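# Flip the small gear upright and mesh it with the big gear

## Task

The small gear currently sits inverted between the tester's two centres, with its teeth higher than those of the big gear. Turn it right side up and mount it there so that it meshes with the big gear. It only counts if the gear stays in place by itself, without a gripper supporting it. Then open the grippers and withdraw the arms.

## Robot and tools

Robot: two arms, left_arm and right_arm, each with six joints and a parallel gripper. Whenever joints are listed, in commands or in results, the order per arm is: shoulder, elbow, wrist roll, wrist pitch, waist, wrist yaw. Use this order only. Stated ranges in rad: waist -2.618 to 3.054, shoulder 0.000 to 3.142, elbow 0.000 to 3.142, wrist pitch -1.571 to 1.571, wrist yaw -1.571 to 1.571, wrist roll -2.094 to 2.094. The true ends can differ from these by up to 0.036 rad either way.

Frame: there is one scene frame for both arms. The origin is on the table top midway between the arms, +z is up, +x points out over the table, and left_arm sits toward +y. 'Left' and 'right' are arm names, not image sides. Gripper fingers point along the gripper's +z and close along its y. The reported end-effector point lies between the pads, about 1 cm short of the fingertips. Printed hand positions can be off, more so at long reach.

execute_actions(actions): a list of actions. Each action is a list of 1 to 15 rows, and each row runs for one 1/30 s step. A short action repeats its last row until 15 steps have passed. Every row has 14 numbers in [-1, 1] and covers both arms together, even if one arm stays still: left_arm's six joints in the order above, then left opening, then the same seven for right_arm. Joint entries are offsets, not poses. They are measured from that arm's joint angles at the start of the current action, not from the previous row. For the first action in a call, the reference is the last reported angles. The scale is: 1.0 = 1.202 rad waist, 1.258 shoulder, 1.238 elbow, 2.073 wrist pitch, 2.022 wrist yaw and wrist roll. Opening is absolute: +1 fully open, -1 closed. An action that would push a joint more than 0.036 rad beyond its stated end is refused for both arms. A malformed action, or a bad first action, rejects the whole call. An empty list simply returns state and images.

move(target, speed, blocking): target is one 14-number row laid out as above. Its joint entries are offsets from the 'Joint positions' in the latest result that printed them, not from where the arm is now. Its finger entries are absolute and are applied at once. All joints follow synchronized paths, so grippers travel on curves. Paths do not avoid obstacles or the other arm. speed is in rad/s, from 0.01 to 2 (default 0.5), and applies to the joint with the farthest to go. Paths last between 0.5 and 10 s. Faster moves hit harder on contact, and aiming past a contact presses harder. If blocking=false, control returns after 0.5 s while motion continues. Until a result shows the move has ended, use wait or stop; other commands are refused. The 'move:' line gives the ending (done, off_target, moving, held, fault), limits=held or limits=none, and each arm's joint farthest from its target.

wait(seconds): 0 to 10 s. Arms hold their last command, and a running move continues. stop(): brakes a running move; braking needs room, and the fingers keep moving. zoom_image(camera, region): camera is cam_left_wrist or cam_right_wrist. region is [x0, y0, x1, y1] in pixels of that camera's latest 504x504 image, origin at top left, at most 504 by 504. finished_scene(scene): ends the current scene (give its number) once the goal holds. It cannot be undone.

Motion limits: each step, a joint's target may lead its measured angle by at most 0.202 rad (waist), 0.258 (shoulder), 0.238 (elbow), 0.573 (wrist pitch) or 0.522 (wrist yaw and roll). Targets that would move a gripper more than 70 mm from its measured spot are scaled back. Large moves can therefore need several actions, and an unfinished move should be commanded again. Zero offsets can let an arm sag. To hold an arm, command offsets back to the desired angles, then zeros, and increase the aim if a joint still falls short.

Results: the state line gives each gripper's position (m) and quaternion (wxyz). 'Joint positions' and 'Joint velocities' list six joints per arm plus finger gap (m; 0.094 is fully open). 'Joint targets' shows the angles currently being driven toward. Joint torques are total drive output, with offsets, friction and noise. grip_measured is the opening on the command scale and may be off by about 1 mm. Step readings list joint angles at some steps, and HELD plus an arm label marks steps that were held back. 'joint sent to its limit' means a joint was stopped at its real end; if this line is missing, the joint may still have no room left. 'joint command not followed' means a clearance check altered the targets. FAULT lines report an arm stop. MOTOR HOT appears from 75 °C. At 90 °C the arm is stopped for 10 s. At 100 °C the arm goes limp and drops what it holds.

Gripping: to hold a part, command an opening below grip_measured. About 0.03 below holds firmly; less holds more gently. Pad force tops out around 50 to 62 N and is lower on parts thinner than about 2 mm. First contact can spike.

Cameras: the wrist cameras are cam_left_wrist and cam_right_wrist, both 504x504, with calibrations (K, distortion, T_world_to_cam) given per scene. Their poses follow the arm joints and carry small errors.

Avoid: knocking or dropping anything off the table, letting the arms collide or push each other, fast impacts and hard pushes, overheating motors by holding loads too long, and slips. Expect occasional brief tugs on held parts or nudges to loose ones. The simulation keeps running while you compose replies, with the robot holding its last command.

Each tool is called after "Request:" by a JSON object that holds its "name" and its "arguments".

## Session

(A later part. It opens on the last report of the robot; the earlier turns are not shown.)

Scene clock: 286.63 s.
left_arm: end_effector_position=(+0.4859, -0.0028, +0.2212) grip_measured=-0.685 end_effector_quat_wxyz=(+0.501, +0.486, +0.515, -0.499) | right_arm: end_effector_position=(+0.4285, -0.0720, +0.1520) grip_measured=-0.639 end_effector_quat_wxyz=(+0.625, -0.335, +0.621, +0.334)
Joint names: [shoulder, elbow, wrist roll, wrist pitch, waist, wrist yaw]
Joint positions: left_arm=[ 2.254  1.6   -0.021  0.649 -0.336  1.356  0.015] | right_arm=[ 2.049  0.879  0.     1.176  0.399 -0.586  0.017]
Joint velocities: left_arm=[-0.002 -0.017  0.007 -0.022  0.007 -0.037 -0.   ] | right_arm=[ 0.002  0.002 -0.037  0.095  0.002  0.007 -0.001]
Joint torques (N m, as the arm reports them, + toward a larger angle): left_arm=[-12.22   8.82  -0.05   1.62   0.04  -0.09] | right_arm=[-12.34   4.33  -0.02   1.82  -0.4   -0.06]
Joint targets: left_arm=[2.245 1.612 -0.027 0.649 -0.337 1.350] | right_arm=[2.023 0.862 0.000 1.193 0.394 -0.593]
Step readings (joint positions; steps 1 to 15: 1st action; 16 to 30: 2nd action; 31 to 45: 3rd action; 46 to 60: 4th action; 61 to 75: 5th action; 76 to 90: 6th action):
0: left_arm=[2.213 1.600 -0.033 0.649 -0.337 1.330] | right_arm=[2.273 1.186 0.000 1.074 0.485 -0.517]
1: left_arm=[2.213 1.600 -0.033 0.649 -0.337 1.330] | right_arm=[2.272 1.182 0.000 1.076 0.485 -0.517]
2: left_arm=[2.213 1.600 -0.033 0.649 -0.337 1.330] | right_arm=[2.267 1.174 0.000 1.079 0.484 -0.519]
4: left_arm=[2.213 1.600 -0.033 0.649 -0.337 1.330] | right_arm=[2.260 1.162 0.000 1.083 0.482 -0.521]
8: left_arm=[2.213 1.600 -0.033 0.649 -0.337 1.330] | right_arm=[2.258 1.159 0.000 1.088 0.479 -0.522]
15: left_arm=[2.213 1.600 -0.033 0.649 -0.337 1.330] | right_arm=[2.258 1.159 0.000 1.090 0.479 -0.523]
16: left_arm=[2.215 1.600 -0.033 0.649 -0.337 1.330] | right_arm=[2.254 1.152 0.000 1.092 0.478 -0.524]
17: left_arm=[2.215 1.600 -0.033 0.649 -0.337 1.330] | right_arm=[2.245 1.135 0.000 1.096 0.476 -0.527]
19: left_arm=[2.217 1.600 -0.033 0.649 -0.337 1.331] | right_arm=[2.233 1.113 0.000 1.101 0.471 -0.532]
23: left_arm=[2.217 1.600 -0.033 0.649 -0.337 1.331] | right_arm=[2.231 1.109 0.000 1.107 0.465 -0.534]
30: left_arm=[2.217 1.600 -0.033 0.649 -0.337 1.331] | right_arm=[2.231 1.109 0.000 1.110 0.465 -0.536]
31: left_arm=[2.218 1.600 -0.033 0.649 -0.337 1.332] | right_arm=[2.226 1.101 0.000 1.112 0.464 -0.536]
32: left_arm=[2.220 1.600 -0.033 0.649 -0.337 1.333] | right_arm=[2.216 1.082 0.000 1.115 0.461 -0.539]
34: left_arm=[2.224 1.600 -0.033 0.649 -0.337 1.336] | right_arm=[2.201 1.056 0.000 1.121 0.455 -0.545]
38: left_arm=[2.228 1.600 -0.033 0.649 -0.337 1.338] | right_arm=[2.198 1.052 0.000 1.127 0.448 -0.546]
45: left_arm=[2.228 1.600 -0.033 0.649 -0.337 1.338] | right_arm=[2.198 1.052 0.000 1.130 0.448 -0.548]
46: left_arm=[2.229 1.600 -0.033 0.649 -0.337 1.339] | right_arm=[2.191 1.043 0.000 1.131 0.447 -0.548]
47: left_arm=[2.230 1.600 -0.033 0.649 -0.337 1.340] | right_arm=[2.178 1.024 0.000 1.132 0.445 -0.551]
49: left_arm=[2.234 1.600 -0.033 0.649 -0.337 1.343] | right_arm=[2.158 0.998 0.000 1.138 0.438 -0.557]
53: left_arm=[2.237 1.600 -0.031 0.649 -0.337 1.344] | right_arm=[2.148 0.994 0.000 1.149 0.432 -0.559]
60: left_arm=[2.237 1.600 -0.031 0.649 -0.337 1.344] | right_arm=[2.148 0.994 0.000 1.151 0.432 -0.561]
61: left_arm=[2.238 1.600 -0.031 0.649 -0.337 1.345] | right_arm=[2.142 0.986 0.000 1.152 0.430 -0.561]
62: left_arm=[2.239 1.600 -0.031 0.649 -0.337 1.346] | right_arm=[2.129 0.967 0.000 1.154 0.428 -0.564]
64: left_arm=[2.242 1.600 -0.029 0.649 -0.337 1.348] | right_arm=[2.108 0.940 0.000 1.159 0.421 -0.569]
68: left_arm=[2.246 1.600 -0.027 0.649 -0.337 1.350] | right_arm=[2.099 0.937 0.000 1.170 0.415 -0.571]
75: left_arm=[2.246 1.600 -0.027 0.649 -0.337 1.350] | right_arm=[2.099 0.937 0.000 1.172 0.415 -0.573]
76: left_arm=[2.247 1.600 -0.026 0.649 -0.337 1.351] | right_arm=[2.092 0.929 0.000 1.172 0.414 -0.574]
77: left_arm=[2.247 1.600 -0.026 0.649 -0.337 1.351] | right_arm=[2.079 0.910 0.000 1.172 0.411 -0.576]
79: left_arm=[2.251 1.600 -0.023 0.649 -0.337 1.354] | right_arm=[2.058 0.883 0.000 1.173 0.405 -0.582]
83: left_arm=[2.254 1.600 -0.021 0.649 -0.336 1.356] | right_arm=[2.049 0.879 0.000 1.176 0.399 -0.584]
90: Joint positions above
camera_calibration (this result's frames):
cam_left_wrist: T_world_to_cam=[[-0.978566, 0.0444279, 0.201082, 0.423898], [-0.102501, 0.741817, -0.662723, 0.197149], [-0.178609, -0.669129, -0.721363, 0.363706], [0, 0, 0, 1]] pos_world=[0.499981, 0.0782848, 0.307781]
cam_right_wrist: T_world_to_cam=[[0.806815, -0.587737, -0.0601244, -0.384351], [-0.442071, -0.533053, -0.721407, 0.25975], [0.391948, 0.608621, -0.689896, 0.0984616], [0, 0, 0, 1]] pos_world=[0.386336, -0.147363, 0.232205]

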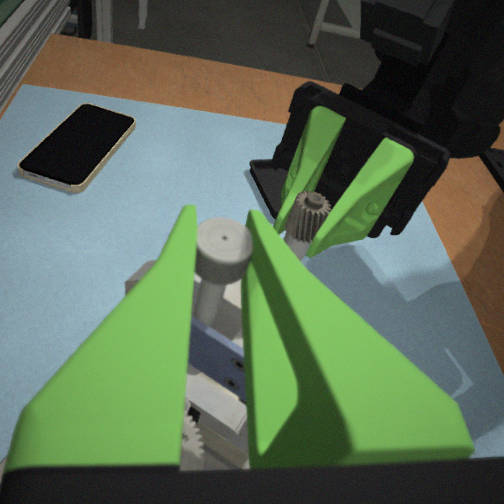

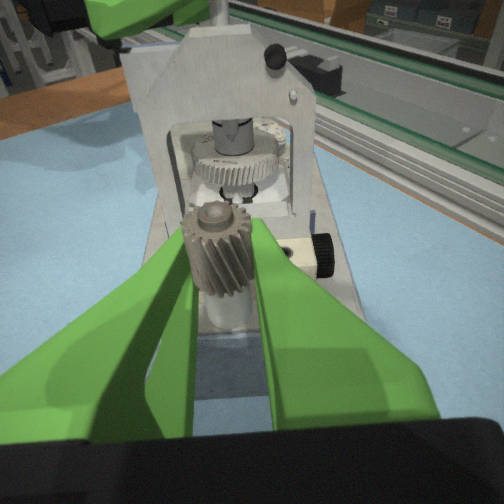

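Request:
{"name": "move", "arguments": {"target": [0,0.01,0,0,0,0,-0.72,-0.4,0.2,0.4,-0.8,0.1,0.294,-0.67], "speed": 0.9}}

Request:
{"name": "move", "arguments": {"target": [0,0.01,0,0,0,0,-0.72,0.41,0.42,0.38,-0.31,0.24,0,-0.67], "speed": 0.6}}

Scene clock: 300.77 s.
left_arm: end_effector_position=(+0.4858, -0.0029, +0.2204) grip_measured=-0.685 end_effector_quat_wxyz=(+0.501, +0.486, +0.514, -0.499) | right_arm: end_effector_position=(+0.3528, -0.1604, +0.1214) grip_measured=-0.639 end_effector_quat_wxyz=(+0.242, +0.137, +0.942, +0.188)
Joint names: [shoulder, elbow, wrist roll, wrist pitch, waist, wrist yaw]
Joint positions: left_arm=[ 2.256  1.6   -0.019  0.649 -0.336  1.357  0.015] | right_arm=[ 1.571  1.093  0.802 -0.471  0.511 -0.003  0.017]
Joint velocities: left_arm=[-0.017 -0.002  0.007  0.037  0.032 -0.11  -0.001] | right_arm=[ 0.002 -0.002  0.051  0.022  0.002  0.007  0.   ]
Joint torques (N m, as the arm reports them, + toward a larger angle): left_arm=[-11.93   8.94  -0.05   1.7    0.05  -0.12] | right_arm=[-9.11  9.63  0.06  1.17  0.73  0.09]
Joint targets: left_arm=[2.254 1.612 -0.021 0.649 -0.336 1.355] | right_arm=[1.546 1.127 0.809 -0.483 0.519 0.009]
move: off_target (right_arm); limits=none; left_arm: farthest joint: the elbow, 0.012 radians from its target (0.012 radians at the start); right_arm: farthest joint: the elbow, 0.033 radians from its target (0.254 radians at the start)
camera_calibration (this result's frames):
cam_left_wrist: T_world_to_cam=[[-0.978673, 0.0454822, 0.200327, 0.424225], [-0.101128, 0.74216, -0.662549, 0.195955], [-0.178809, -0.668677, -0.721732, 0.363298], [0, 0, 0, 1]] pos_world=[0.499955, 0.0782043, 0.307049]
cam_right_wrist: T_world_to_cam=[[-0.242067, -0.880173, -0.408287, -0.0117094], [-0.945124, 0.118741, 0.30437, 0.31466], [-0.219418, 0.45956, -0.860616, 0.373322], [0, 0, 0, 1]] pos_world=[0.376472, -0.219234, 0.220733]

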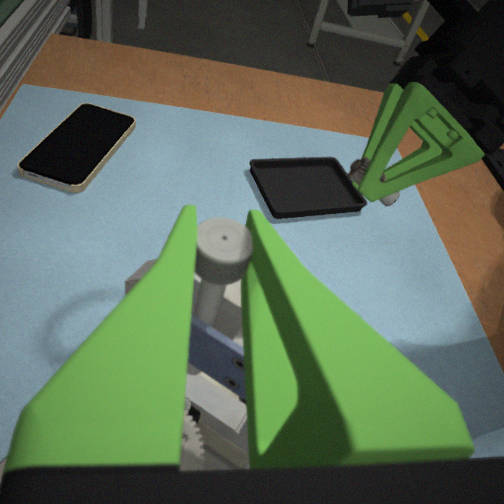

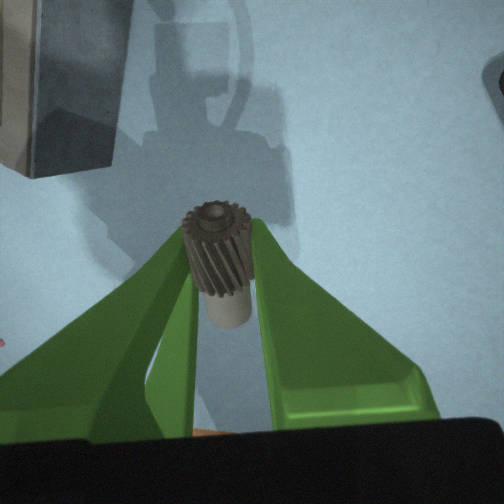

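Scene clock: 302.87 s.
left_arm: end_effector_position=(+0.4858, -0.0029, +0.2204) grip_measured=-0.685 end_effector_quat_wxyz=(+0.501, +0.487, +0.514, -0.498) | right_arm: end_effector_position=(+0.2640, -0.0848, +0.0356) grip_measured=-0.639 end_effector_quat_wxyz=(-0.007, +0.371, +0.929, -0.010)
Joint names: [shoulder, elbow, wrist roll, wrist pitch, waist, wrist yaw]
Joint positions: left_arm=[ 2.256  1.6   -0.018  0.649 -0.336  1.357  0.015] | right_arm=[ 2.079  1.577  1.559 -1.093  0.798 -0.005  0.017]
Joint velocities: left_arm=[-0.002 -0.012 -0.007 -0.007 -0.017 -0.007  0.   ] | right_arm=[-0.007 -0.002  0.007 -0.037 -0.007 -0.037 -0.   ]
Joint torques (N m, as the arm reports them, + toward a larger angle): left_arm=[-11.79   8.66   0.01   1.64   0.02  -0.03] | right_arm=[-10.26   9.04   0.11   0.02   0.19   0.  ]
Joint targets: left_arm=[2.256 1.612 -0.019 0.649 -0.336 1.357] | right_arm=[2.086 1.613 1.570 -1.114 0.800 -0.003]
move: off_target (right_arm); limits=none; left_arm: farthest joint: the elbow, 0.012 radians from its target (0.012 radians at the start); right_arm: farthest joint: the elbow, 0.036 radians from its target (0.520 radians at the start)
camera_calibration (this result's frames):
cam_left_wrist: T_world_to_cam=[[-0.978901, 0.0454771, 0.199209, 0.424583], [-0.100369, 0.742183, -0.662639, 0.195606], [-0.177985, -0.668652, -0.721959, 0.362947], [0, 0, 0, 1]] pos_world=[0.499856, 0.0782013, 0.307068]
cam_right_wrist: T_world_to_cam=[[-0.731013, -0.678888, 0.0687858, 0.127531], [-0.45394, 0.55909, 0.693799, 0.141619], [-0.509469, 0.475951, -0.716876, 0.318033], [0, 0, 0, 1]] pos_world=[0.319541, -0.143967, 0.120963]

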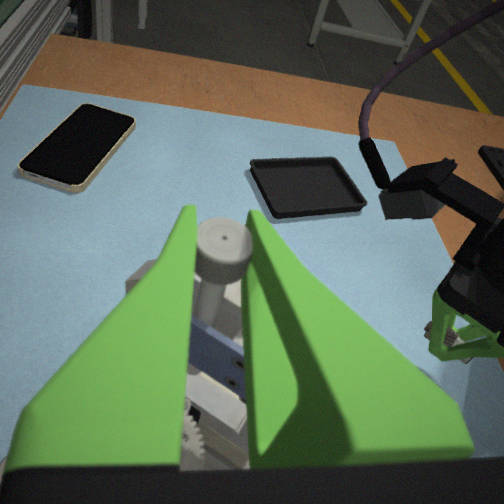

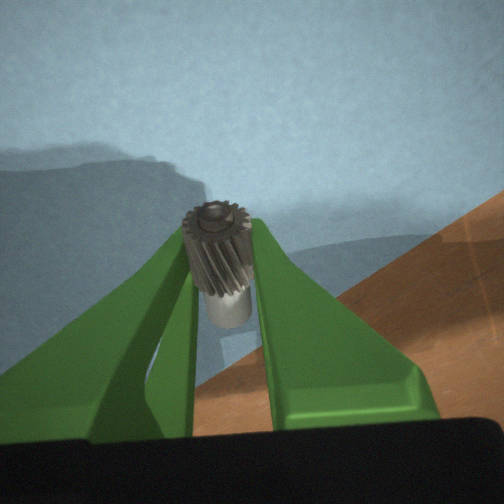

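Request:
{"name": "move", "arguments": {"target": [0,0.01,0,0,0,0,-0.72,0.058,0.02,0.005,0.047,0,0,-0.67], "speed": 0.08}}

Scene clock: 311.40 s.
left_arm: end_effector_position=(+0.4858, -0.0029, +0.2204) grip_measured=-0.685 end_effector_quat_wxyz=(+0.501, +0.487, +0.514, -0.498) | right_arm: end_effector_position=(+0.2752, -0.0733, +0.0122) grip_measured=-0.639 end_effector_quat_wxyz=(-0.002, +0.371, +0.929, +0.002)
Joint names: [shoulder, elbow, wrist roll, wrist pitch, waist, wrist yaw]
Joint positions: left_arm=[ 2.256  1.6   -0.017  0.649 -0.336  1.357  0.015] | right_arm=[ 2.141  1.577  1.559 -1.004  0.798 -0.005  0.017]
Joint velocities: left_arm=[ 0.007 -0.002  0.007 -0.007 -0.002  0.007 -0.001] | right_arm=[ 0.002 -0.002  0.007  0.051  0.002 -0.066  0.001]
Joint torques (N m, as the arm reports them, + toward a larger angle): left_arm=[-11.79   8.72   0.03   1.63   0.2   -0.01] | right_arm=[-10.54   8.01   0.06   0.34  -0.09   0.01]
Joint targets: left_arm=[2.256 1.612 -0.018 0.649 -0.336 1.357] | right_arm=[2.152 1.601 1.569 -0.995 0.798 -0.005]
move: off_target (right_arm); limits=none; left_arm: farthest joint: the elbow, 0.012 radians from its target (0.012 radians at the start); right_arm: farthest joint: the elbow, 0.025 radians from its target (0.025 radians at the start)
camera_calibration (this result's frames):
cam_left_wrist: T_world_to_cam=[[-0.978977, 0.0454754, 0.198836, 0.424702], [-0.100116, 0.742191, -0.662669, 0.195489], [-0.17771, -0.668644, -0.722035, 0.36283], [0, 0, 0, 1]] pos_world=[0.499823, 0.0782003, 0.307074]
cam_right_wrist: T_world_to_cam=[[-0.732294, -0.679659, 0.0425415, 0.14574], [-0.466482, 0.546158, 0.695777, 0.158961], [-0.496126, 0.489669, -0.716996, 0.298839], [0, 0, 0, 1]] pos_world=[0.329139, -0.134096, 0.0974649]

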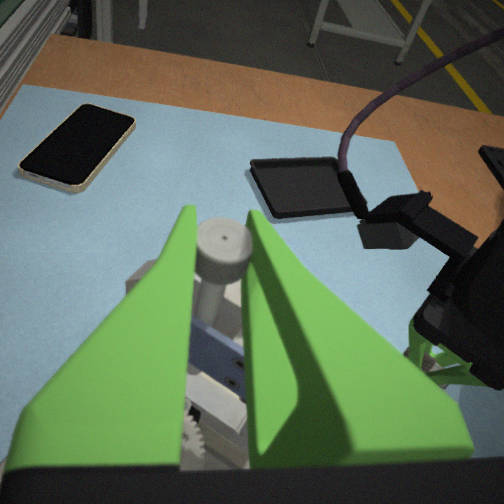

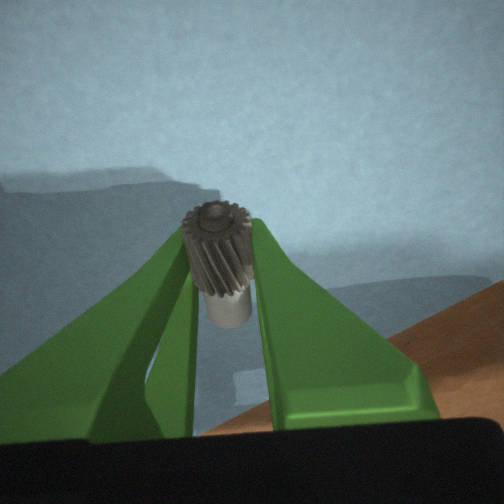

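Request:
{"name": "move", "arguments": {"target": [0,0.01,0,0,0,0,-0.72,0.022,0.0,0.005,0.01,0,0,-0.67], "speed": 0.03}}

Scene clock: 316.13 s.
left_arm: end_effector_position=(+0.4858, -0.0029, +0.2204) grip_measured=-0.685 end_effector_quat_wxyz=(+0.501, +0.487, +0.514, -0.498) | right_arm: end_effector_position=(+0.2760, -0.0724, +0.0074) grip_measured=-0.639 end_effector_quat_wxyz=(-0.003, +0.371, +0.929, +0.001)
Joint names: [shoulder, elbow, wrist roll, wrist pitch, waist, wrist yaw]
Joint positions: left_arm=[ 2.256  1.6   -0.017  0.649 -0.336  1.357  0.015] | right_arm=[ 2.153  1.577  1.56  -0.994  0.798 -0.006  0.017]
Joint velocities: left_arm=[ 0.007 -0.012 -0.022 -0.007  0.007 -0.066 -0.   ] | right_arm=[-0.002  0.002  0.037  0.066 -0.007 -0.007 -0.   ]
Joint torques (N m, as the arm reports them, + toward a larger angle): left_arm=[-11.77   8.67  -0.01   1.65   0.11  -0.03] | right_arm=[-10.11   6.13   0.1    0.35  -0.02   0.  ]
Joint targets: left_arm=[2.256 1.612 -0.017 0.649 -0.336 1.357] | right_arm=[2.168 1.577 1.570 -0.984 0.798 -0.006]
move: done; limits=none; left_arm: farthest joint: the elbow, 0.012 radians from its target (0.012 radians at the start); right_arm: farthest joint: the shoulder, 0.015 radians from its target (0.028 radians at the start)
camera_calibration (this result's frames):
cam_left_wrist: T_world_to_cam=[[-0.979053, 0.0454737, 0.198464, 0.424821], [-0.0998629, 0.742198, -0.662698, 0.195373], [-0.177435, -0.668636, -0.72211, 0.362713], [0, 0, 0, 1]] pos_world=[0.49979, 0.0781993, 0.307081]
cam_right_wrist: T_world_to_cam=[[-0.732471, -0.67932, 0.0448468, 0.147184], [-0.464972, 0.547293, 0.695897, 0.161848], [-0.497281, 0.488871, -0.71674, 0.295592], [0, 0, 0, 1]] pos_world=[0.330055, -0.1331, 0.092633]

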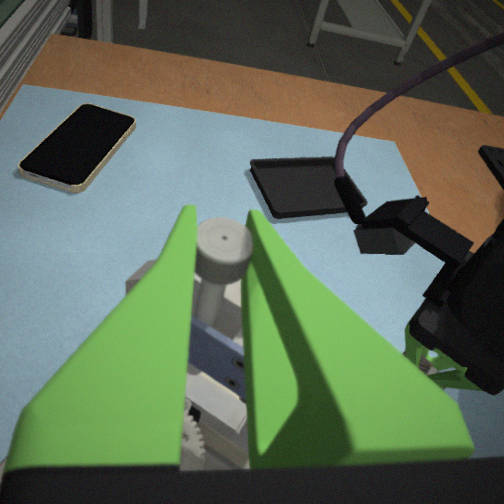

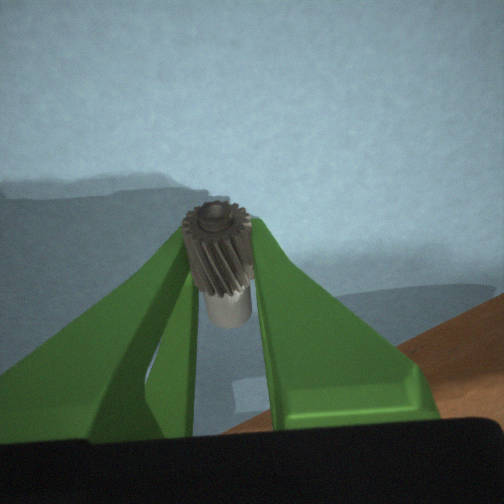

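Request:
{"name": "execute_actions", "arguments": {"actions": [[[0,0.01,0,0,0,0,-0.72,0,0,0,0,0,0,-0.635]],[[0,0.01,0,0,0,0,-0.72,0,0,0,0,0,0,-0.6]],[[0,0.01,0,0,0,0,-0.72,-0.026,0,0,0,0,0,1]],[[0,0.01,0,0,0,0,-0.72,-0.02,0,0,0,0,0,1]]]}}

Request:
{"name": "move", "arguments": {"target": [0,0.01,0,0,0,0,-0.72,0,0,-0.8,0,0,0,1], "speed": 1.2}}

Request:
{"name": "move", "arguments": {"target": [0,0.01,0,0,0,0,-0.72,0,0,-0.74,0,0.045,0,1], "speed": 1.2}}

Scene clock: 329.60 s.
left_arm: end_effector_position=(+0.4858, -0.0029, +0.2204) grip_measured=-0.685 end_effector_quat_wxyz=(+0.501, +0.487, +0.514, -0.498) | right_arm: end_effector_position=(+0.2776, -0.0706, +0.0105) grip_measured=+1.000 end_effector_quat_wxyz=(+0.000, +0.371, +0.929, +0.008)
Joint names: [shoulder, elbow, wrist roll, wrist pitch, waist, wrist yaw]
Joint positions: left_arm=[ 2.256  1.6   -0.016  0.649 -0.336  1.357  0.015] | right_arm=[ 2.145  1.577  1.56  -0.988  0.798 -0.006  0.094]
Joint velocities: left_arm=[ 0.017 -0.032 -0.022  0.022 -0.017  0.022  0.001] | right_arm=[-0.007 -0.007  0.022 -0.037 -0.012 -0.037  0.   ]
Joint torques (N m, as the arm reports them, + toward a larger angle): left_arm=[-11.78   8.9    0.01   1.64   0.09  -0.03] | right_arm=[-13.86   6.06  -0.02   0.31   0.08   0.  ]
Joint targets: left_arm=[2.256 1.612 -0.017 0.649 -0.336 1.357] | right_arm=[2.120 1.577 1.560 -0.988 0.798 -0.006]
Step readings (joint positions; steps 1 to 15: 1st action; 16 to 30: 2nd action; 31 to 45: 3rd action; 46 to 60: 4th action):
0: left_arm=[2.256 1.600 -0.017 0.649 -0.336 1.357] | right_arm=[2.153 1.577 1.560 -0.994 0.798 -0.006]
1: left_arm=[2.256 1.600 -0.017 0.649 -0.336 1.357] | right_arm=[2.153 1.577 1.560 -0.994 0.798 -0.006]
2: left_arm=[2.256 1.600 -0.017 0.649 -0.336 1.357] | right_arm=[2.153 1.577 1.560 -0.994 0.798 -0.006]
4: left_arm=[2.256 1.600 -0.016 0.649 -0.336 1.357] | right_arm=[2.153 1.577 1.560 -0.994 0.798 -0.006]
8: left_arm=[2.256 1.600 -0.016 0.649 -0.336 1.357] | right_arm=[2.153 1.577 1.560 -0.994 0.798 -0.006]
15: left_arm=[2.256 1.600 -0.016 0.649 -0.336 1.357] | right_arm=[2.153 1.577 1.560 -0.994 0.798 -0.006]
16: left_arm=[2.256 1.600 -0.016 0.649 -0.336 1.357] | right_arm=[2.153 1.577 1.560 -0.994 0.798 -0.006]
17: left_arm=[2.256 1.600 -0.016 0.649 -0.336 1.357] | right_arm=[2.153 1.577 1.560 -0.993 0.798 -0.006]
19: left_arm=[2.256 1.600 -0.016 0.649 -0.336 1.357] | right_arm=[2.153 1.577 1.560 -0.993 0.798 -0.006]
23: left_arm=[2.256 1.600 -0.016 0.649 -0.336 1.357] | right_arm=[2.153 1.577 1.560 -0.993 0.798 -0.006]
30: left_arm=[2.256 1.600 -0.016 0.649 -0.336 1.357] | right_arm=[2.153 1.577 1.560 -0.993 0.798 -0.006]
31: left_arm=[2.256 1.600 -0.016 0.649 -0.336 1.357] | right_arm=[2.152 1.577 1.560 -0.990 0.798 -0.006]
32: left_arm=[2.256 1.600 -0.016 0.649 -0.336 1.357] | right_arm=[2.150 1.577 1.560 -0.988 0.798 -0.006]
34: left_arm=[2.256 1.600 -0.016 0.649 -0.336 1.357] | right_arm=[2.147 1.577 1.560 -0.988 0.798 -0.006]
38: left_arm=[2.256 1.600 -0.016 0.649 -0.336 1.357] | right_arm=[2.145 1.577 1.560 -0.988 0.798 -0.006]
45: left_arm=[2.256 1.600 -0.016 0.649 -0.336 1.357] | right_arm=[2.145 1.577 1.560 -0.988 0.798 -0.006]
46: left_arm=[2.256 1.600 -0.016 0.649 -0.336 1.357] | right_arm=[2.145 1.577 1.560 -0.988 0.798 -0.006]
47: left_arm=[2.256 1.600 -0.016 0.649 -0.336 1.357] | right_arm=[2.145 1.577 1.560 -0.988 0.798 -0.006]
49: left_arm=[2.256 1.600 -0.016 0.649 -0.336 1.357] | right_arm=[2.145 1.577 1.560 -0.988 0.798 -0.006]
53: left_arm=[2.256 1.600 -0.016 0.649 -0.336 1.357] | right_arm=[2.145 1.577 1.560 -0.988 0.798 -0.006]
60: Joint positions above
camera_calibration (this result's frames):
cam_left_wrist: T_world_to_cam=[[-0.979128, 0.0454721, 0.198091, 0.42494], [-0.0996098, 0.742206, -0.662728, 0.195257], [-0.17716, -0.668627, -0.722185, 0.362596], [0, 0, 0, 1]] pos_world=[0.499757, 0.0781983, 0.307087]
cam_right_wrist: T_world_to_cam=[[-0.732843, -0.679702, 0.0307611, 0.149662], [-0.471824, 0.540247, 0.696789, 0.16093], [-0.490228, 0.496123, -0.716616, 0.29635], [0, 0, 0, 1]] pos_world=[0.330888, -0.132243, 0.0956309]

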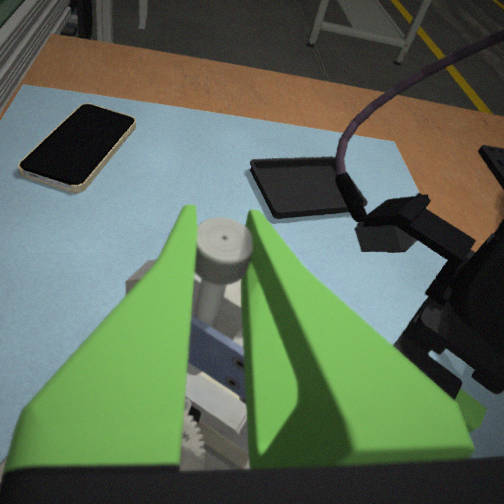

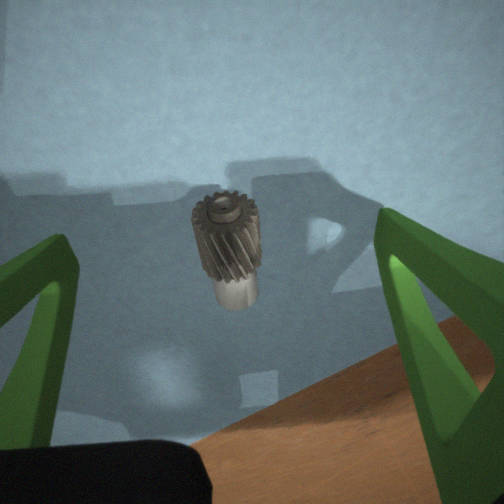

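Scene clock: 331.93 s.
left_arm: end_effector_position=(+0.4858, -0.0029, +0.2204) grip_measured=-0.685 end_effector_quat_wxyz=(+0.501, +0.487, +0.514, -0.498) | right_arm: end_effector_position=(+0.2776, -0.0706, +0.0105) grip_measured=+1.000 end_effector_quat_wxyz=(+0.006, -0.410, +0.912, +0.005)
Joint names: [shoulder, elbow, wrist roll, wrist pitch, waist, wrist yaw]
Joint positions: left_arm=[ 2.256  1.6   -0.016  0.649 -0.336  1.357  0.015] | right_arm=[ 2.145  1.577 -0.047 -0.988  0.798 -0.006  0.094]
Joint velocities: left_arm=[ 0.002  0.007 -0.095  0.007  0.017 -0.051 -0.   ] | right_arm=[ 0.007 -0.007 -0.007 -0.007  0.007 -0.037  0.   ]
Joint torques (N m, as the arm reports them, + toward a larger angle): left_arm=[-11.76   8.88  -0.02   1.67   0.28   0.02] | right_arm=[-11.52   6.2   -0.11   0.29  -0.06  -0.02]
Joint targets: left_arm=[2.256 1.612 -0.017 0.649 -0.336 1.357] | right_arm=[2.145 1.577 -0.058 -0.988 0.798 -0.006]
move: done; limits=none; left_arm: farthest joint: the elbow, 0.012 radians from its target (0.012 radians at the start); right_arm: farthest joint: the wrist roll, 0.011 radians from its target (1.617 radians at the start)
camera_calibration (this result's frames):
cam_left_wrist: T_world_to_cam=[[-0.979128, 0.0454721, 0.198091, 0.42494], [-0.0996098, 0.742206, -0.662728, 0.195257], [-0.17716, -0.668627, -0.722185, 0.362596], [0, 0, 0, 1]] pos_world=[0.499757, 0.0781983, 0.307087]
cam_right_wrist: T_world_to_cam=[[0.704567, -0.708573, 0.0388535, -0.251542], [-0.537108, -0.496687, 0.681775, 0.105969], [-0.46379, -0.501225, -0.730529, 0.218708], [0, 0, 0, 1]] pos_world=[0.33558, -0.0159806, 0.0972987]

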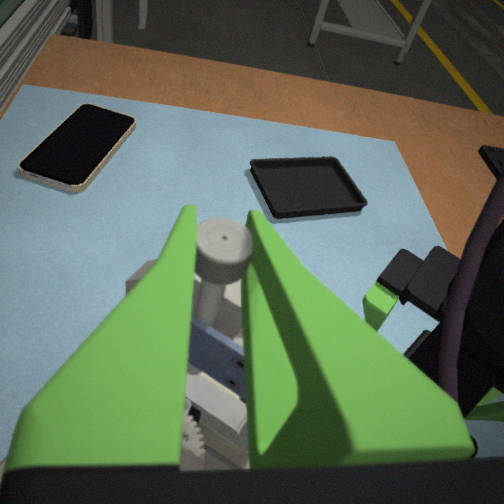

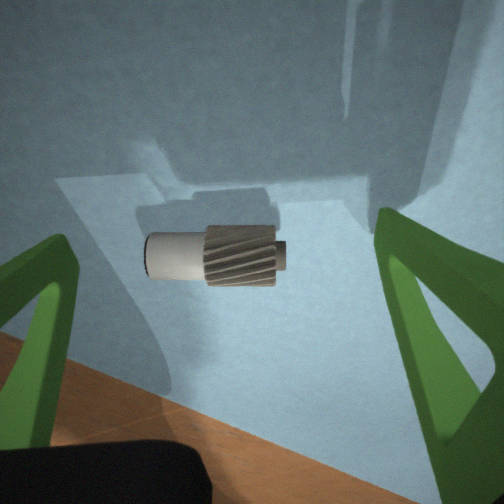

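Scene clock: 334.17 s.
left_arm: end_effector_position=(+0.4858, -0.0029, +0.2204) grip_measured=-0.685 end_effector_quat_wxyz=(+0.501, +0.487, +0.514, -0.498) | right_arm: end_effector_position=(+0.2636, -0.0578, +0.0105) grip_measured=+1.000 end_effector_quat_wxyz=(-0.008, +0.928, -0.372, -0.000)
Joint names: [shoulder, elbow, wrist roll, wrist pitch, waist, wrist yaw]
Joint positions: left_arm=[ 2.256  1.6   -0.016  0.649 -0.336  1.357  0.015] | right_arm=[ 2.145  1.577 -1.532 -0.988  0.845 -0.006  0.094]
Joint velocities: left_arm=[-0.017  0.007 -0.007 -0.022 -0.007  0.007  0.001] | right_arm=[-0.012 -0.012 -0.007  0.037 -0.027 -0.007  0.   ]
Joint torques (N m, as the arm reports them, + toward a larger angle): left_arm=[-11.91   8.98   0.01   1.64   0.08   0.01] | right_arm=[-11.56   6.14  -0.11   0.27   0.48   0.  ]
Joint targets: left_arm=[2.256 1.612 -0.017 0.649 -0.336 1.357] | right_arm=[2.145 1.577 -1.543 -0.988 0.852 -0.006]
move: done; limits=none; left_arm: farthest joint: the elbow, 0.012 radians from its target (0.012 radians at the start); right_arm: farthest joint: the wrist roll, 0.011 radians from its target (1.497 radians at the start)
camera_calibration (this result's frames):
cam_left_wrist: T_world_to_cam=[[-0.979128, 0.0454721, 0.198091, 0.42494], [-0.0996098, 0.742206, -0.662728, 0.195257], [-0.17716, -0.668627, -0.722185, 0.362596], [0, 0, 0, 1]] pos_world=[0.499757, 0.0781983, 0.307087]
cam_right_wrist: T_world_to_cam=[[0.734257, 0.676368, 0.0582527, -0.160583], [0.462556, -0.561255, 0.68632, -0.162477], [0.496899, -0.476989, -0.724963, -0.0332594], [0, 0, 0, 1]] pos_world=[0.209591, 0.00155784, 0.096754]

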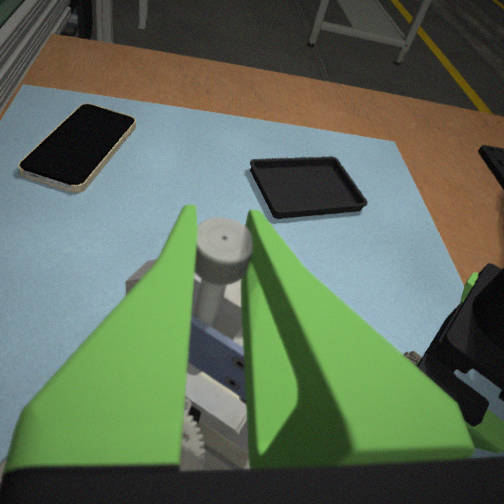

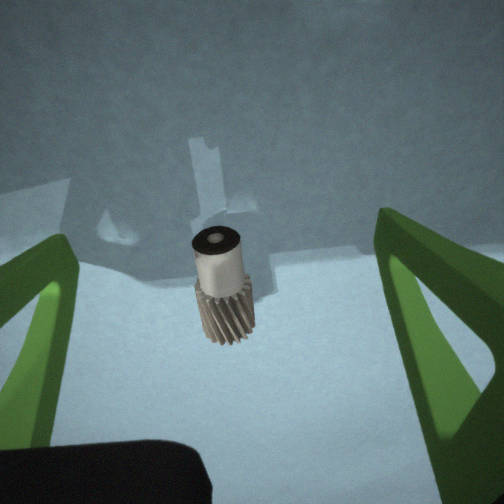

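Request:
{"name": "move", "arguments": {"target": [0,0.01,0,0,0,0,-0.72,0.014,0,0,-0.01,-0.011,0,-0.45], "speed": 0.03}}

Request:
{"name": "move", "arguments": {"target": [0,0.01,0,0,0,0,-0.72,0.012,0,0,0,0,0,-0.77], "speed": 0.03}}

Scene clock: 343.13 s.
left_arm: end_effector_position=(+0.4858, -0.0029, +0.2204) grip_measured=-0.685 end_effector_quat_wxyz=(+0.501, +0.487, +0.514, -0.498) | right_arm: end_effector_position=(+0.2654, -0.0596, +0.0105) grip_measured=-0.448 end_effector_quat_wxyz=(-0.007, +0.927, -0.375, -0.000)
Joint names: [shoulder, elbow, wrist roll, wrist pitch, waist, wrist yaw]
Joint positions: left_arm=[ 2.256  1.6   -0.016  0.649 -0.336  1.357  0.015] | right_arm=[ 2.145  1.577 -1.533 -0.989  0.839 -0.005  0.026]
Joint velocities: left_arm=[-0.002 -0.012  0.037 -0.007  0.007 -0.066  0.001] | right_arm=[ 0.002  0.002  0.081 -0.007 -0.032 -0.007 -0.   ]
Joint torques (N m, as the arm reports them, + toward a larger angle): left_arm=[-11.81   8.89   0.     1.61   0.03  -0.04] | right_arm=[-9.96  6.22 -0.02  0.08 -0.54 -0.04]
Joint targets: left_arm=[2.256 1.612 -0.016 0.649 -0.336 1.357] | right_arm=[2.163 1.577 -1.532 -1.009 0.832 -0.006]
move: done; limits=none; left_arm: farthest joint: the elbow, 0.012 radians from its target (0.012 radians at the start); right_arm: farthest joint: the wrist pitch, 0.020 radians from its target (0.021 radians at the start)
camera_calibration (this result's frames):
cam_left_wrist: T_world_to_cam=[[-0.979128, 0.0454721, 0.198091, 0.42494], [-0.0996098, 0.742206, -0.662728, 0.195257], [-0.17716, -0.668627, -0.722185, 0.362596], [0, 0, 0, 1]] pos_world=[0.499757, 0.0781983, 0.307087]
cam_right_wrist: T_world_to_cam=[[0.737874, 0.672481, 0.0575387, -0.161841], [0.459696, -0.563152, 0.686687, -0.163681], [0.494187, -0.480238, -0.724673, -0.034493], [0, 0, 0, 1]] pos_world=[0.211708, 0.0000932988, 0.0967134]

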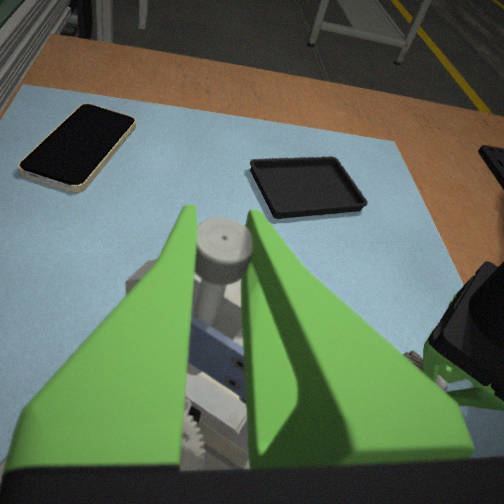

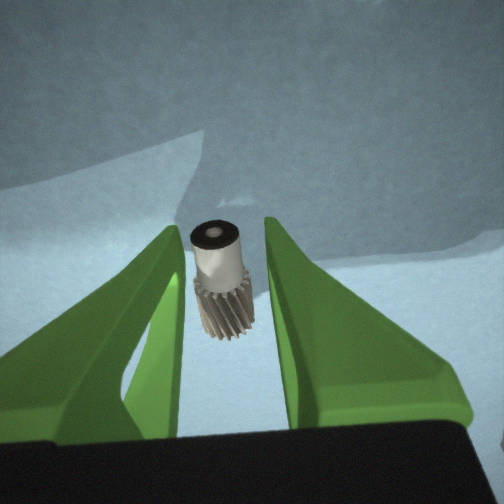

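Scene clock: 343.87 s.
left_arm: end_effector_position=(+0.4858, -0.0029, +0.2204) grip_measured=-0.685 end_effector_quat_wxyz=(+0.501, +0.487, +0.514, -0.498) | right_arm: end_effector_position=(+0.2655, -0.0596, +0.0105) grip_measured=-0.732 end_effector_quat_wxyz=(-0.007, +0.927, -0.375, +0.000)
Joint names: [shoulder, elbow, wrist roll, wrist pitch, waist, wrist yaw]
Joint positions: left_arm=[ 2.256  1.6   -0.016  0.649 -0.336  1.357  0.015] | right_arm=[ 2.145  1.577 -1.533 -0.989  0.839 -0.005  0.013]
Joint velocities: left_arm=[ 0.002 -0.012  0.037  0.051 -0.012  0.037 -0.001] | right_arm=[-0.007  0.007 -0.037 -0.007  0.002 -0.022  0.001]
Joint torques (N m, as the arm reports them, + toward a larger angle): left_arm=[-11.82   8.8   -0.03   1.58  -0.2   -0.09] | right_arm=[-10.21   6.11  -0.02   0.29  -0.11  -0.01]
Joint targets: left_arm=[2.256 1.612 -0.016 0.649 -0.336 1.357] | right_arm=[2.160 1.577 -1.533 -0.989 0.839 -0.005]
move: done; limits=none; left_arm: farthest joint: the elbow, 0.012 radians from its target (0.012 radians at the start); right_arm: farthest joint: the shoulder, 0.015 radians from its target (0.015 radians at the start)
camera_calibration (this result's frames):
cam_left_wrist: T_world_to_cam=[[-0.979128, 0.0454721, 0.198091, 0.42494], [-0.0996098, 0.742206, -0.662728, 0.195257], [-0.17716, -0.668627, -0.722185, 0.362596], [0, 0, 0, 1]] pos_world=[0.499757, 0.0781983, 0.307087]
cam_right_wrist: T_world_to_cam=[[0.737861, 0.672492, 0.0575771, -0.161845], [0.459498, -0.56298, 0.686961, -0.163669], [0.49439, -0.480425, -0.72441, -0.0346079], [0, 0, 0, 1]] pos_world=[0.211734, 0.0000701479, 0.0966826]

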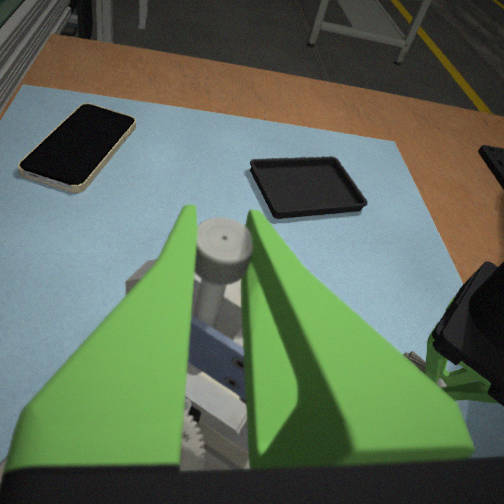

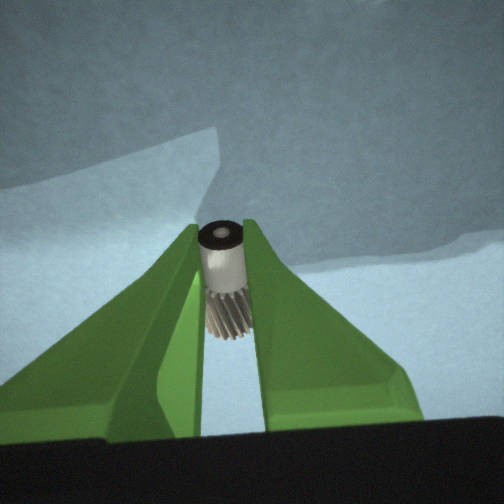

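Request:
{"name": "move", "arguments": {"target": [0,0.01,0,0,0,0,-0.72,-0.47,-0.4,0.4,0.25,-0.33,0,-0.77], "speed": 0.6}}

Request:
{"name": "move", "arguments": {"target": [0,0.01,0,0,0,0,-0.72,0.44,-0.11,0.368,0.795,-0.025,-0.285,-0.77], "speed": 0.9}}

Scene clock: 355.33 s.
left_arm: end_effector_position=(+0.4858, -0.0029, +0.2204) grip_measured=-0.685 end_effector_quat_wxyz=(+0.501, +0.487, +0.514, -0.498) | right_arm: end_effector_position=(+0.3639, -0.1851, +0.1186) grip_measured=-0.733 end_effector_quat_wxyz=(+0.294, -0.533, +0.792, -0.042)
Joint names: [shoulder, elbow, wrist roll, wrist pitch, waist, wrist yaw]
Joint positions: left_arm=[ 2.256  1.6   -0.016  0.649 -0.336  1.357  0.015] | right_arm=[ 1.579  1.101 -0.738 -0.489  0.445 -0.003  0.013]
Joint velocities: left_arm=[ 0.002 -0.012 -0.037  0.022  0.017 -0.007  0.   ] | right_arm=[ 0.007 -0.012 -0.037 -0.022  0.017  0.037 -0.   ]
Joint torques (N m, as the arm reports them, + toward a larger angle): left_arm=[-11.78   8.87  -0.03   1.64  -0.04  -0.06] | right_arm=[-9.12  5.69  0.13  1.4  -0.26 -0.02]
Joint targets: left_arm=[2.256 1.612 -0.016 0.649 -0.336 1.357] | right_arm=[1.554 1.081 -0.724 -0.470 0.442 -0.005]
move: off_target (right_arm); limits=none; left_arm: farthest joint: the elbow, 0.012 radians from its target (0.012 radians at the start); right_arm: farthest joint: the shoulder, 0.025 radians from its target (0.592 radians at the start)
camera_calibration (this result's frames):
cam_left_wrist: T_world_to_cam=[[-0.979128, 0.0454721, 0.198091, 0.42494], [-0.0996098, 0.742206, -0.662728, 0.195257], [-0.17716, -0.668627, -0.722185, 0.362596], [0, 0, 0, 1]] pos_world=[0.499757, 0.0781983, 0.307087]
cam_right_wrist: T_world_to_cam=[[0.778684, -0.49205, 0.38928, -0.426083], [-0.601068, -0.76295, 0.237959, 0.0483096], [0.179914, -0.419279, -0.889852, 0.080163], [0, 0, 0, 1]] pos_world=[0.346399, -0.139186, 0.225703]

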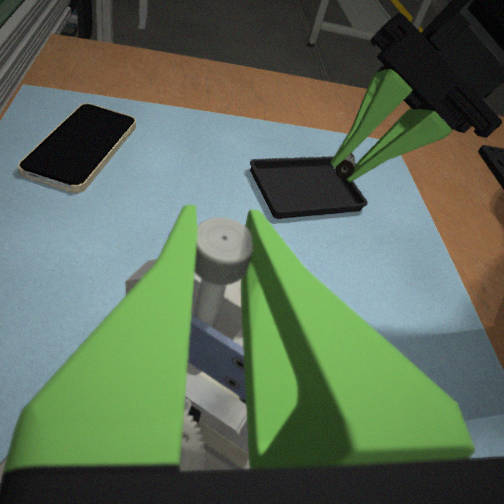

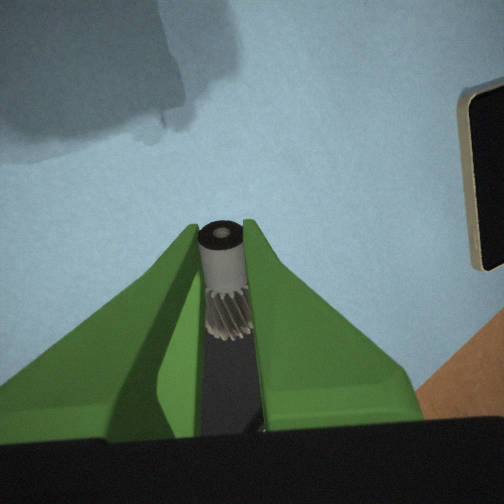

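Scene clock: 358.07 s.
left_arm: end_effector_position=(+0.4858, -0.0029, +0.2204) grip_measured=-0.685 end_effector_quat_wxyz=(+0.501, +0.487, +0.514, -0.498) | right_arm: end_effector_position=(+0.4438, -0.0534, +0.1435) grip_measured=-0.733 end_effector_quat_wxyz=(+0.620, -0.339, +0.623, +0.337)
Joint names: [shoulder, elbow, wrist roll, wrist pitch, waist, wrist yaw]
Joint positions: left_arm=[ 2.256  1.6   -0.016  0.649 -0.336  1.357  0.015] | right_arm=[ 2.125  0.981 -0.004  1.137  0.424 -0.572  0.013]
Joint velocities: left_arm=[-0.007  0.002  0.007 -0.007 -0.002 -0.022  0.001] | right_arm=[-0.012  0.002  0.022 -0.037  0.007 -0.022  0.   ]
Joint torques (N m, as the arm reports them, + toward a larger angle): left_arm=[-11.73   8.66   0.02   1.64   0.12  -0.04] | right_arm=[-10.09   4.55   0.08   1.83  -0.75  -0.08]
Joint targets: left_arm=[2.256 1.612 -0.016 0.649 -0.336 1.357] | right_arm=[2.132 0.965 0.006 1.159 0.416 -0.579]
move: off_target (right_arm); limits=none; left_arm: farthest joint: the elbow, 0.012 radians from its target (0.012 radians at the start); right_arm: farthest joint: the wrist pitch, 0.022 radians from its target (1.649 radians at the start)
camera_calibration (this result's frames):
cam_left_wrist: T_world_to_cam=[[-0.979128, 0.0454721, 0.198091, 0.42494], [-0.0996098, 0.742206, -0.662728, 0.195257], [-0.17716, -0.668627, -0.722185, 0.362596], [0, 0, 0, 1]] pos_world=[0.499757, 0.0781983, 0.307087]
cam_right_wrist: T_world_to_cam=[[0.812602, -0.579538, -0.0617545, -0.38824], [-0.441599, -0.543089, -0.714174, 0.268554], [0.380353, 0.60761, -0.697239, 0.0814182], [0, 0, 0, 1]] pos_world=[0.40311, -0.128621, 0.224587]

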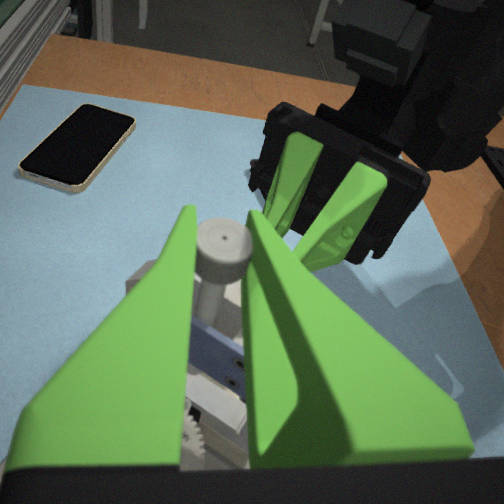

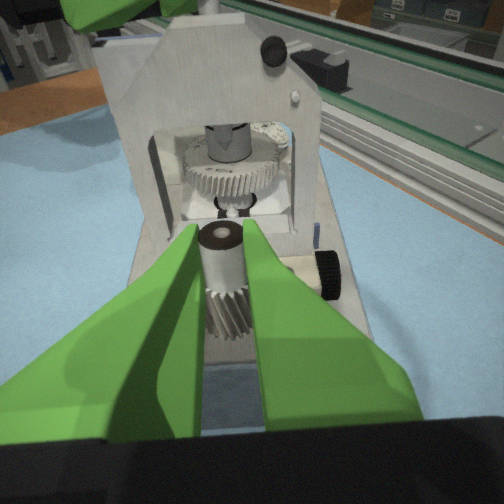

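Request:
{"name": "move", "arguments": {"target": [-0.094,0.03,0,0.055,0,0,-0.72,0.092,0.178,0.005,-0.05,0.051,0.028,-0.77], "speed": 0.08}}

Scene clock: 368.40 s.
left_arm: end_effector_position=(+0.4856, -0.0020, +0.2418) grip_measured=-0.685 end_effector_quat_wxyz=(+0.518, +0.486, +0.509, -0.486) | right_arm: end_effector_position=(+0.4679, -0.0167, +0.1394) grip_measured=-0.733 end_effector_quat_wxyz=(+0.615, -0.341, +0.625, +0.338)
Joint names: [shoulder, elbow, wrist roll, wrist pitch, waist, wrist yaw]
Joint positions: left_arm=[ 2.214  1.6   -0.027  0.651 -0.337  1.332  0.015] | right_arm=[ 2.228  1.167 -0.004  1.044  0.477 -0.523  0.013]
Joint velocities: left_arm=[ 0.007 -0.012  0.037 -0.022  0.002 -0.051 -0.001] | right_arm=[-0.002  0.002  0.051 -0.007 -0.012  0.007  0.001]
Joint torques (N m, as the arm reports them, + toward a larger angle): left_arm=[-16.67  11.11   0.09   2.69   0.05   0.12] | right_arm=[-11.11   8.69   0.08   1.58   0.63   0.08]
Joint targets: left_arm=[2.138 1.637 -0.016 0.762 -0.336 1.357] | right_arm=[2.240 1.201 0.005 1.033 0.485 -0.515]
move: off_target (left_arm, right_arm); limits=none; left_arm: farthest joint: the wrist pitch, 0.112 radians from its target (0.114 radians at the start); right_arm: farthest joint: the elbow, 0.034 radians from its target (0.220 radians at the start)
camera_calibration (this result's frames):
cam_left_wrist: T_world_to_cam=[[-0.98586, 0.0231297, 0.165965, 0.431388], [-0.0959819, 0.733911, -0.67243, 0.209311], [-0.137357, -0.678852, -0.721314, 0.358983], [0, 0, 0, 1]] pos_world=[0.494687, 0.0801028, 0.328091]
cam_right_wrist: T_world_to_cam=[[0.815111, -0.57551, -0.0662006, -0.387235], [-0.44509, -0.549017, -0.707443, 0.296756], [0.370795, 0.60611, -0.703663, 0.0523841], [0, 0, 0, 1]] pos_world=[0.428299, -0.0916842, 0.221163]

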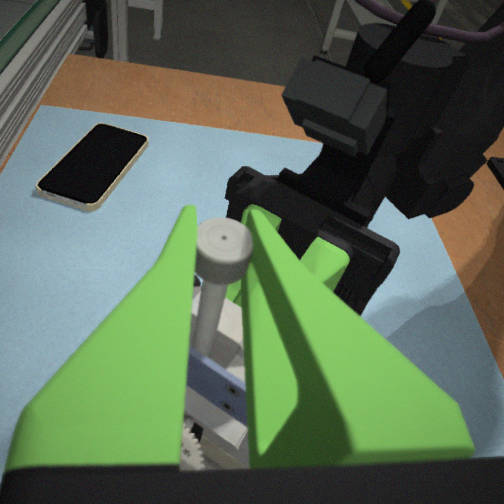

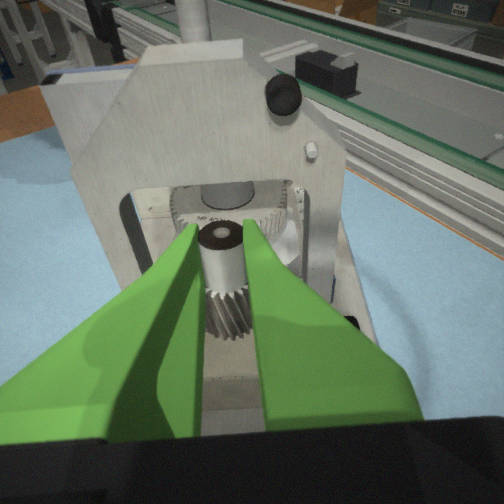

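Request:
{"name": "execute_actions", "arguments": {"actions": [[[-0.058,0.03,0,0.05,0,0,-0.72,0.014,0.036,0.005,0,0.008,0.005,-0.77],[-0.058,0.03,0,0.05,0,0,-0.72,0.014,0.036,0.005,0,0.008,0.005,-0.77],[-0.058,0.03,0,0.05,0,0,-0.72,0.014,0.036,0.005,0,0.008,0.005,-0.77],[-0.058,0.03,0,0.05,0,0,-0.72,0.019,0.045,0.005,0,0.011,0.007,-0.77],[-0.058,0.03,0,0.05,0,0,-0.72,0.019,0.045,0.005,0,0.011,0.007,-0.77],[-0.058,0.03,0,0.05,0,0,-0.72,0.019,0.045,0.005,0,0.011,0.007,-0.77],[-0.058,0.03,0,0.05,0,0,-0.72,0.024,0.054,0.005,0,0.014,0.008,-0.77]]]}}

Scene clock: 377.87 s.
left_arm: end_effector_position=(+0.4857, -0.0022, +0.2418) grip_measured=-0.685 end_effector_quat_wxyz=(+0.517, +0.485, +0.510, -0.487) | right_arm: end_effector_position=(+0.4712, -0.0136, +0.1407) grip_measured=-0.733 end_effector_quat_wxyz=(+0.618, -0.340, +0.623, +0.339)
Joint names: [shoulder, elbow, wrist roll, wrist pitch, waist, wrist yaw]
Joint positions: left_arm=[ 2.214  1.6   -0.031  0.651 -0.337  1.33   0.015] | right_arm=[ 2.241  1.189 -0.001  1.044  0.481 -0.52   0.013]
Joint velocities: left_arm=[-0.017 -0.012  0.051  0.022  0.002  0.007 -0.001] | right_arm=[ 0.002 -0.002 -0.051 -0.022 -0.022 -0.022 -0.   ]
Joint torques (N m, as the arm reports them, + toward a larger angle): left_arm=[-16.39  11.09   0.05   2.6   -0.06  -0.06] | right_arm=[-10.82   9.52   0.06   1.64   1.19   0.13]
Joint targets: left_arm=[2.141 1.637 -0.027 0.755 -0.337 1.332] | right_arm=[2.258 1.234 0.006 1.044 0.494 -0.507]
Step readings (joint positions):
0: left_arm=[2.214 1.600 -0.027 0.651 -0.337 1.332] | right_arm=[2.228 1.167 -0.004 1.044 0.477 -0.523]
1: left_arm=[2.214 1.600 -0.028 0.651 -0.337 1.331] | right_arm=[2.228 1.167 -0.004 1.044 0.477 -0.523]
2: left_arm=[2.214 1.600 -0.029 0.651 -0.337 1.330] | right_arm=[2.228 1.167 -0.004 1.044 0.477 -0.522]
4: left_arm=[2.214 1.600 -0.030 0.651 -0.337 1.330] | right_arm=[2.230 1.170 -0.004 1.044 0.478 -0.522]
8: left_arm=[2.214 1.600 -0.031 0.651 -0.337 1.330] | right_arm=[2.241 1.189 -0.003 1.044 0.481 -0.519]
15: Joint positions above
camera_calibration (this result's frames):
cam_left_wrist: T_world_to_cam=[[-0.985309, 0.0220729, 0.169348, 0.43047], [-0.0991107, 0.733639, -0.672273, 0.21094], [-0.13908, -0.679181, -0.720674, 0.359579], [0, 0, 0, 1]] pos_world=[0.495062, 0.0799638, 0.328049]
cam_right_wrist: T_world_to_cam=[[0.815216, -0.575476, -0.065192, -0.388232], [-0.441601, -0.544815, -0.712857, 0.300086], [0.374714, 0.609921, -0.698273, 0.0476864], [0, 0, 0, 1]] pos_world=[0.431143, -0.0890119, 0.221907]

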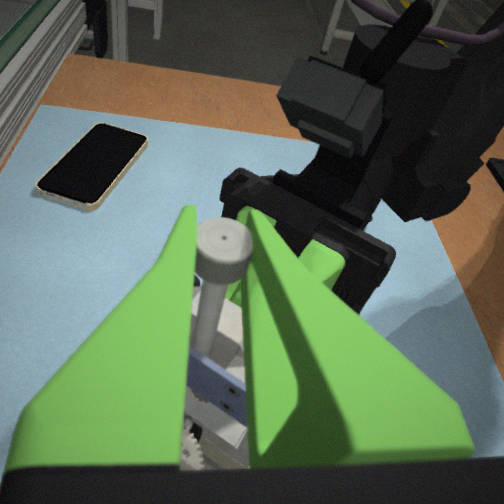

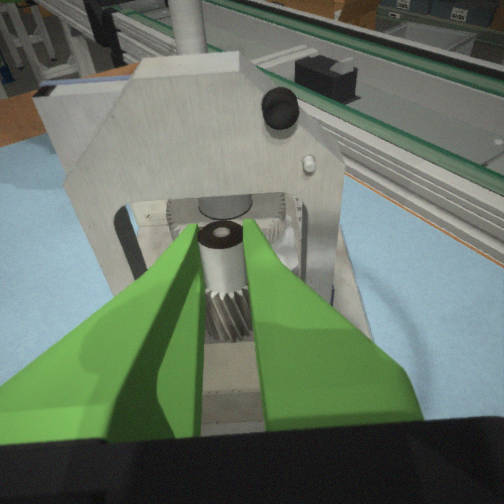

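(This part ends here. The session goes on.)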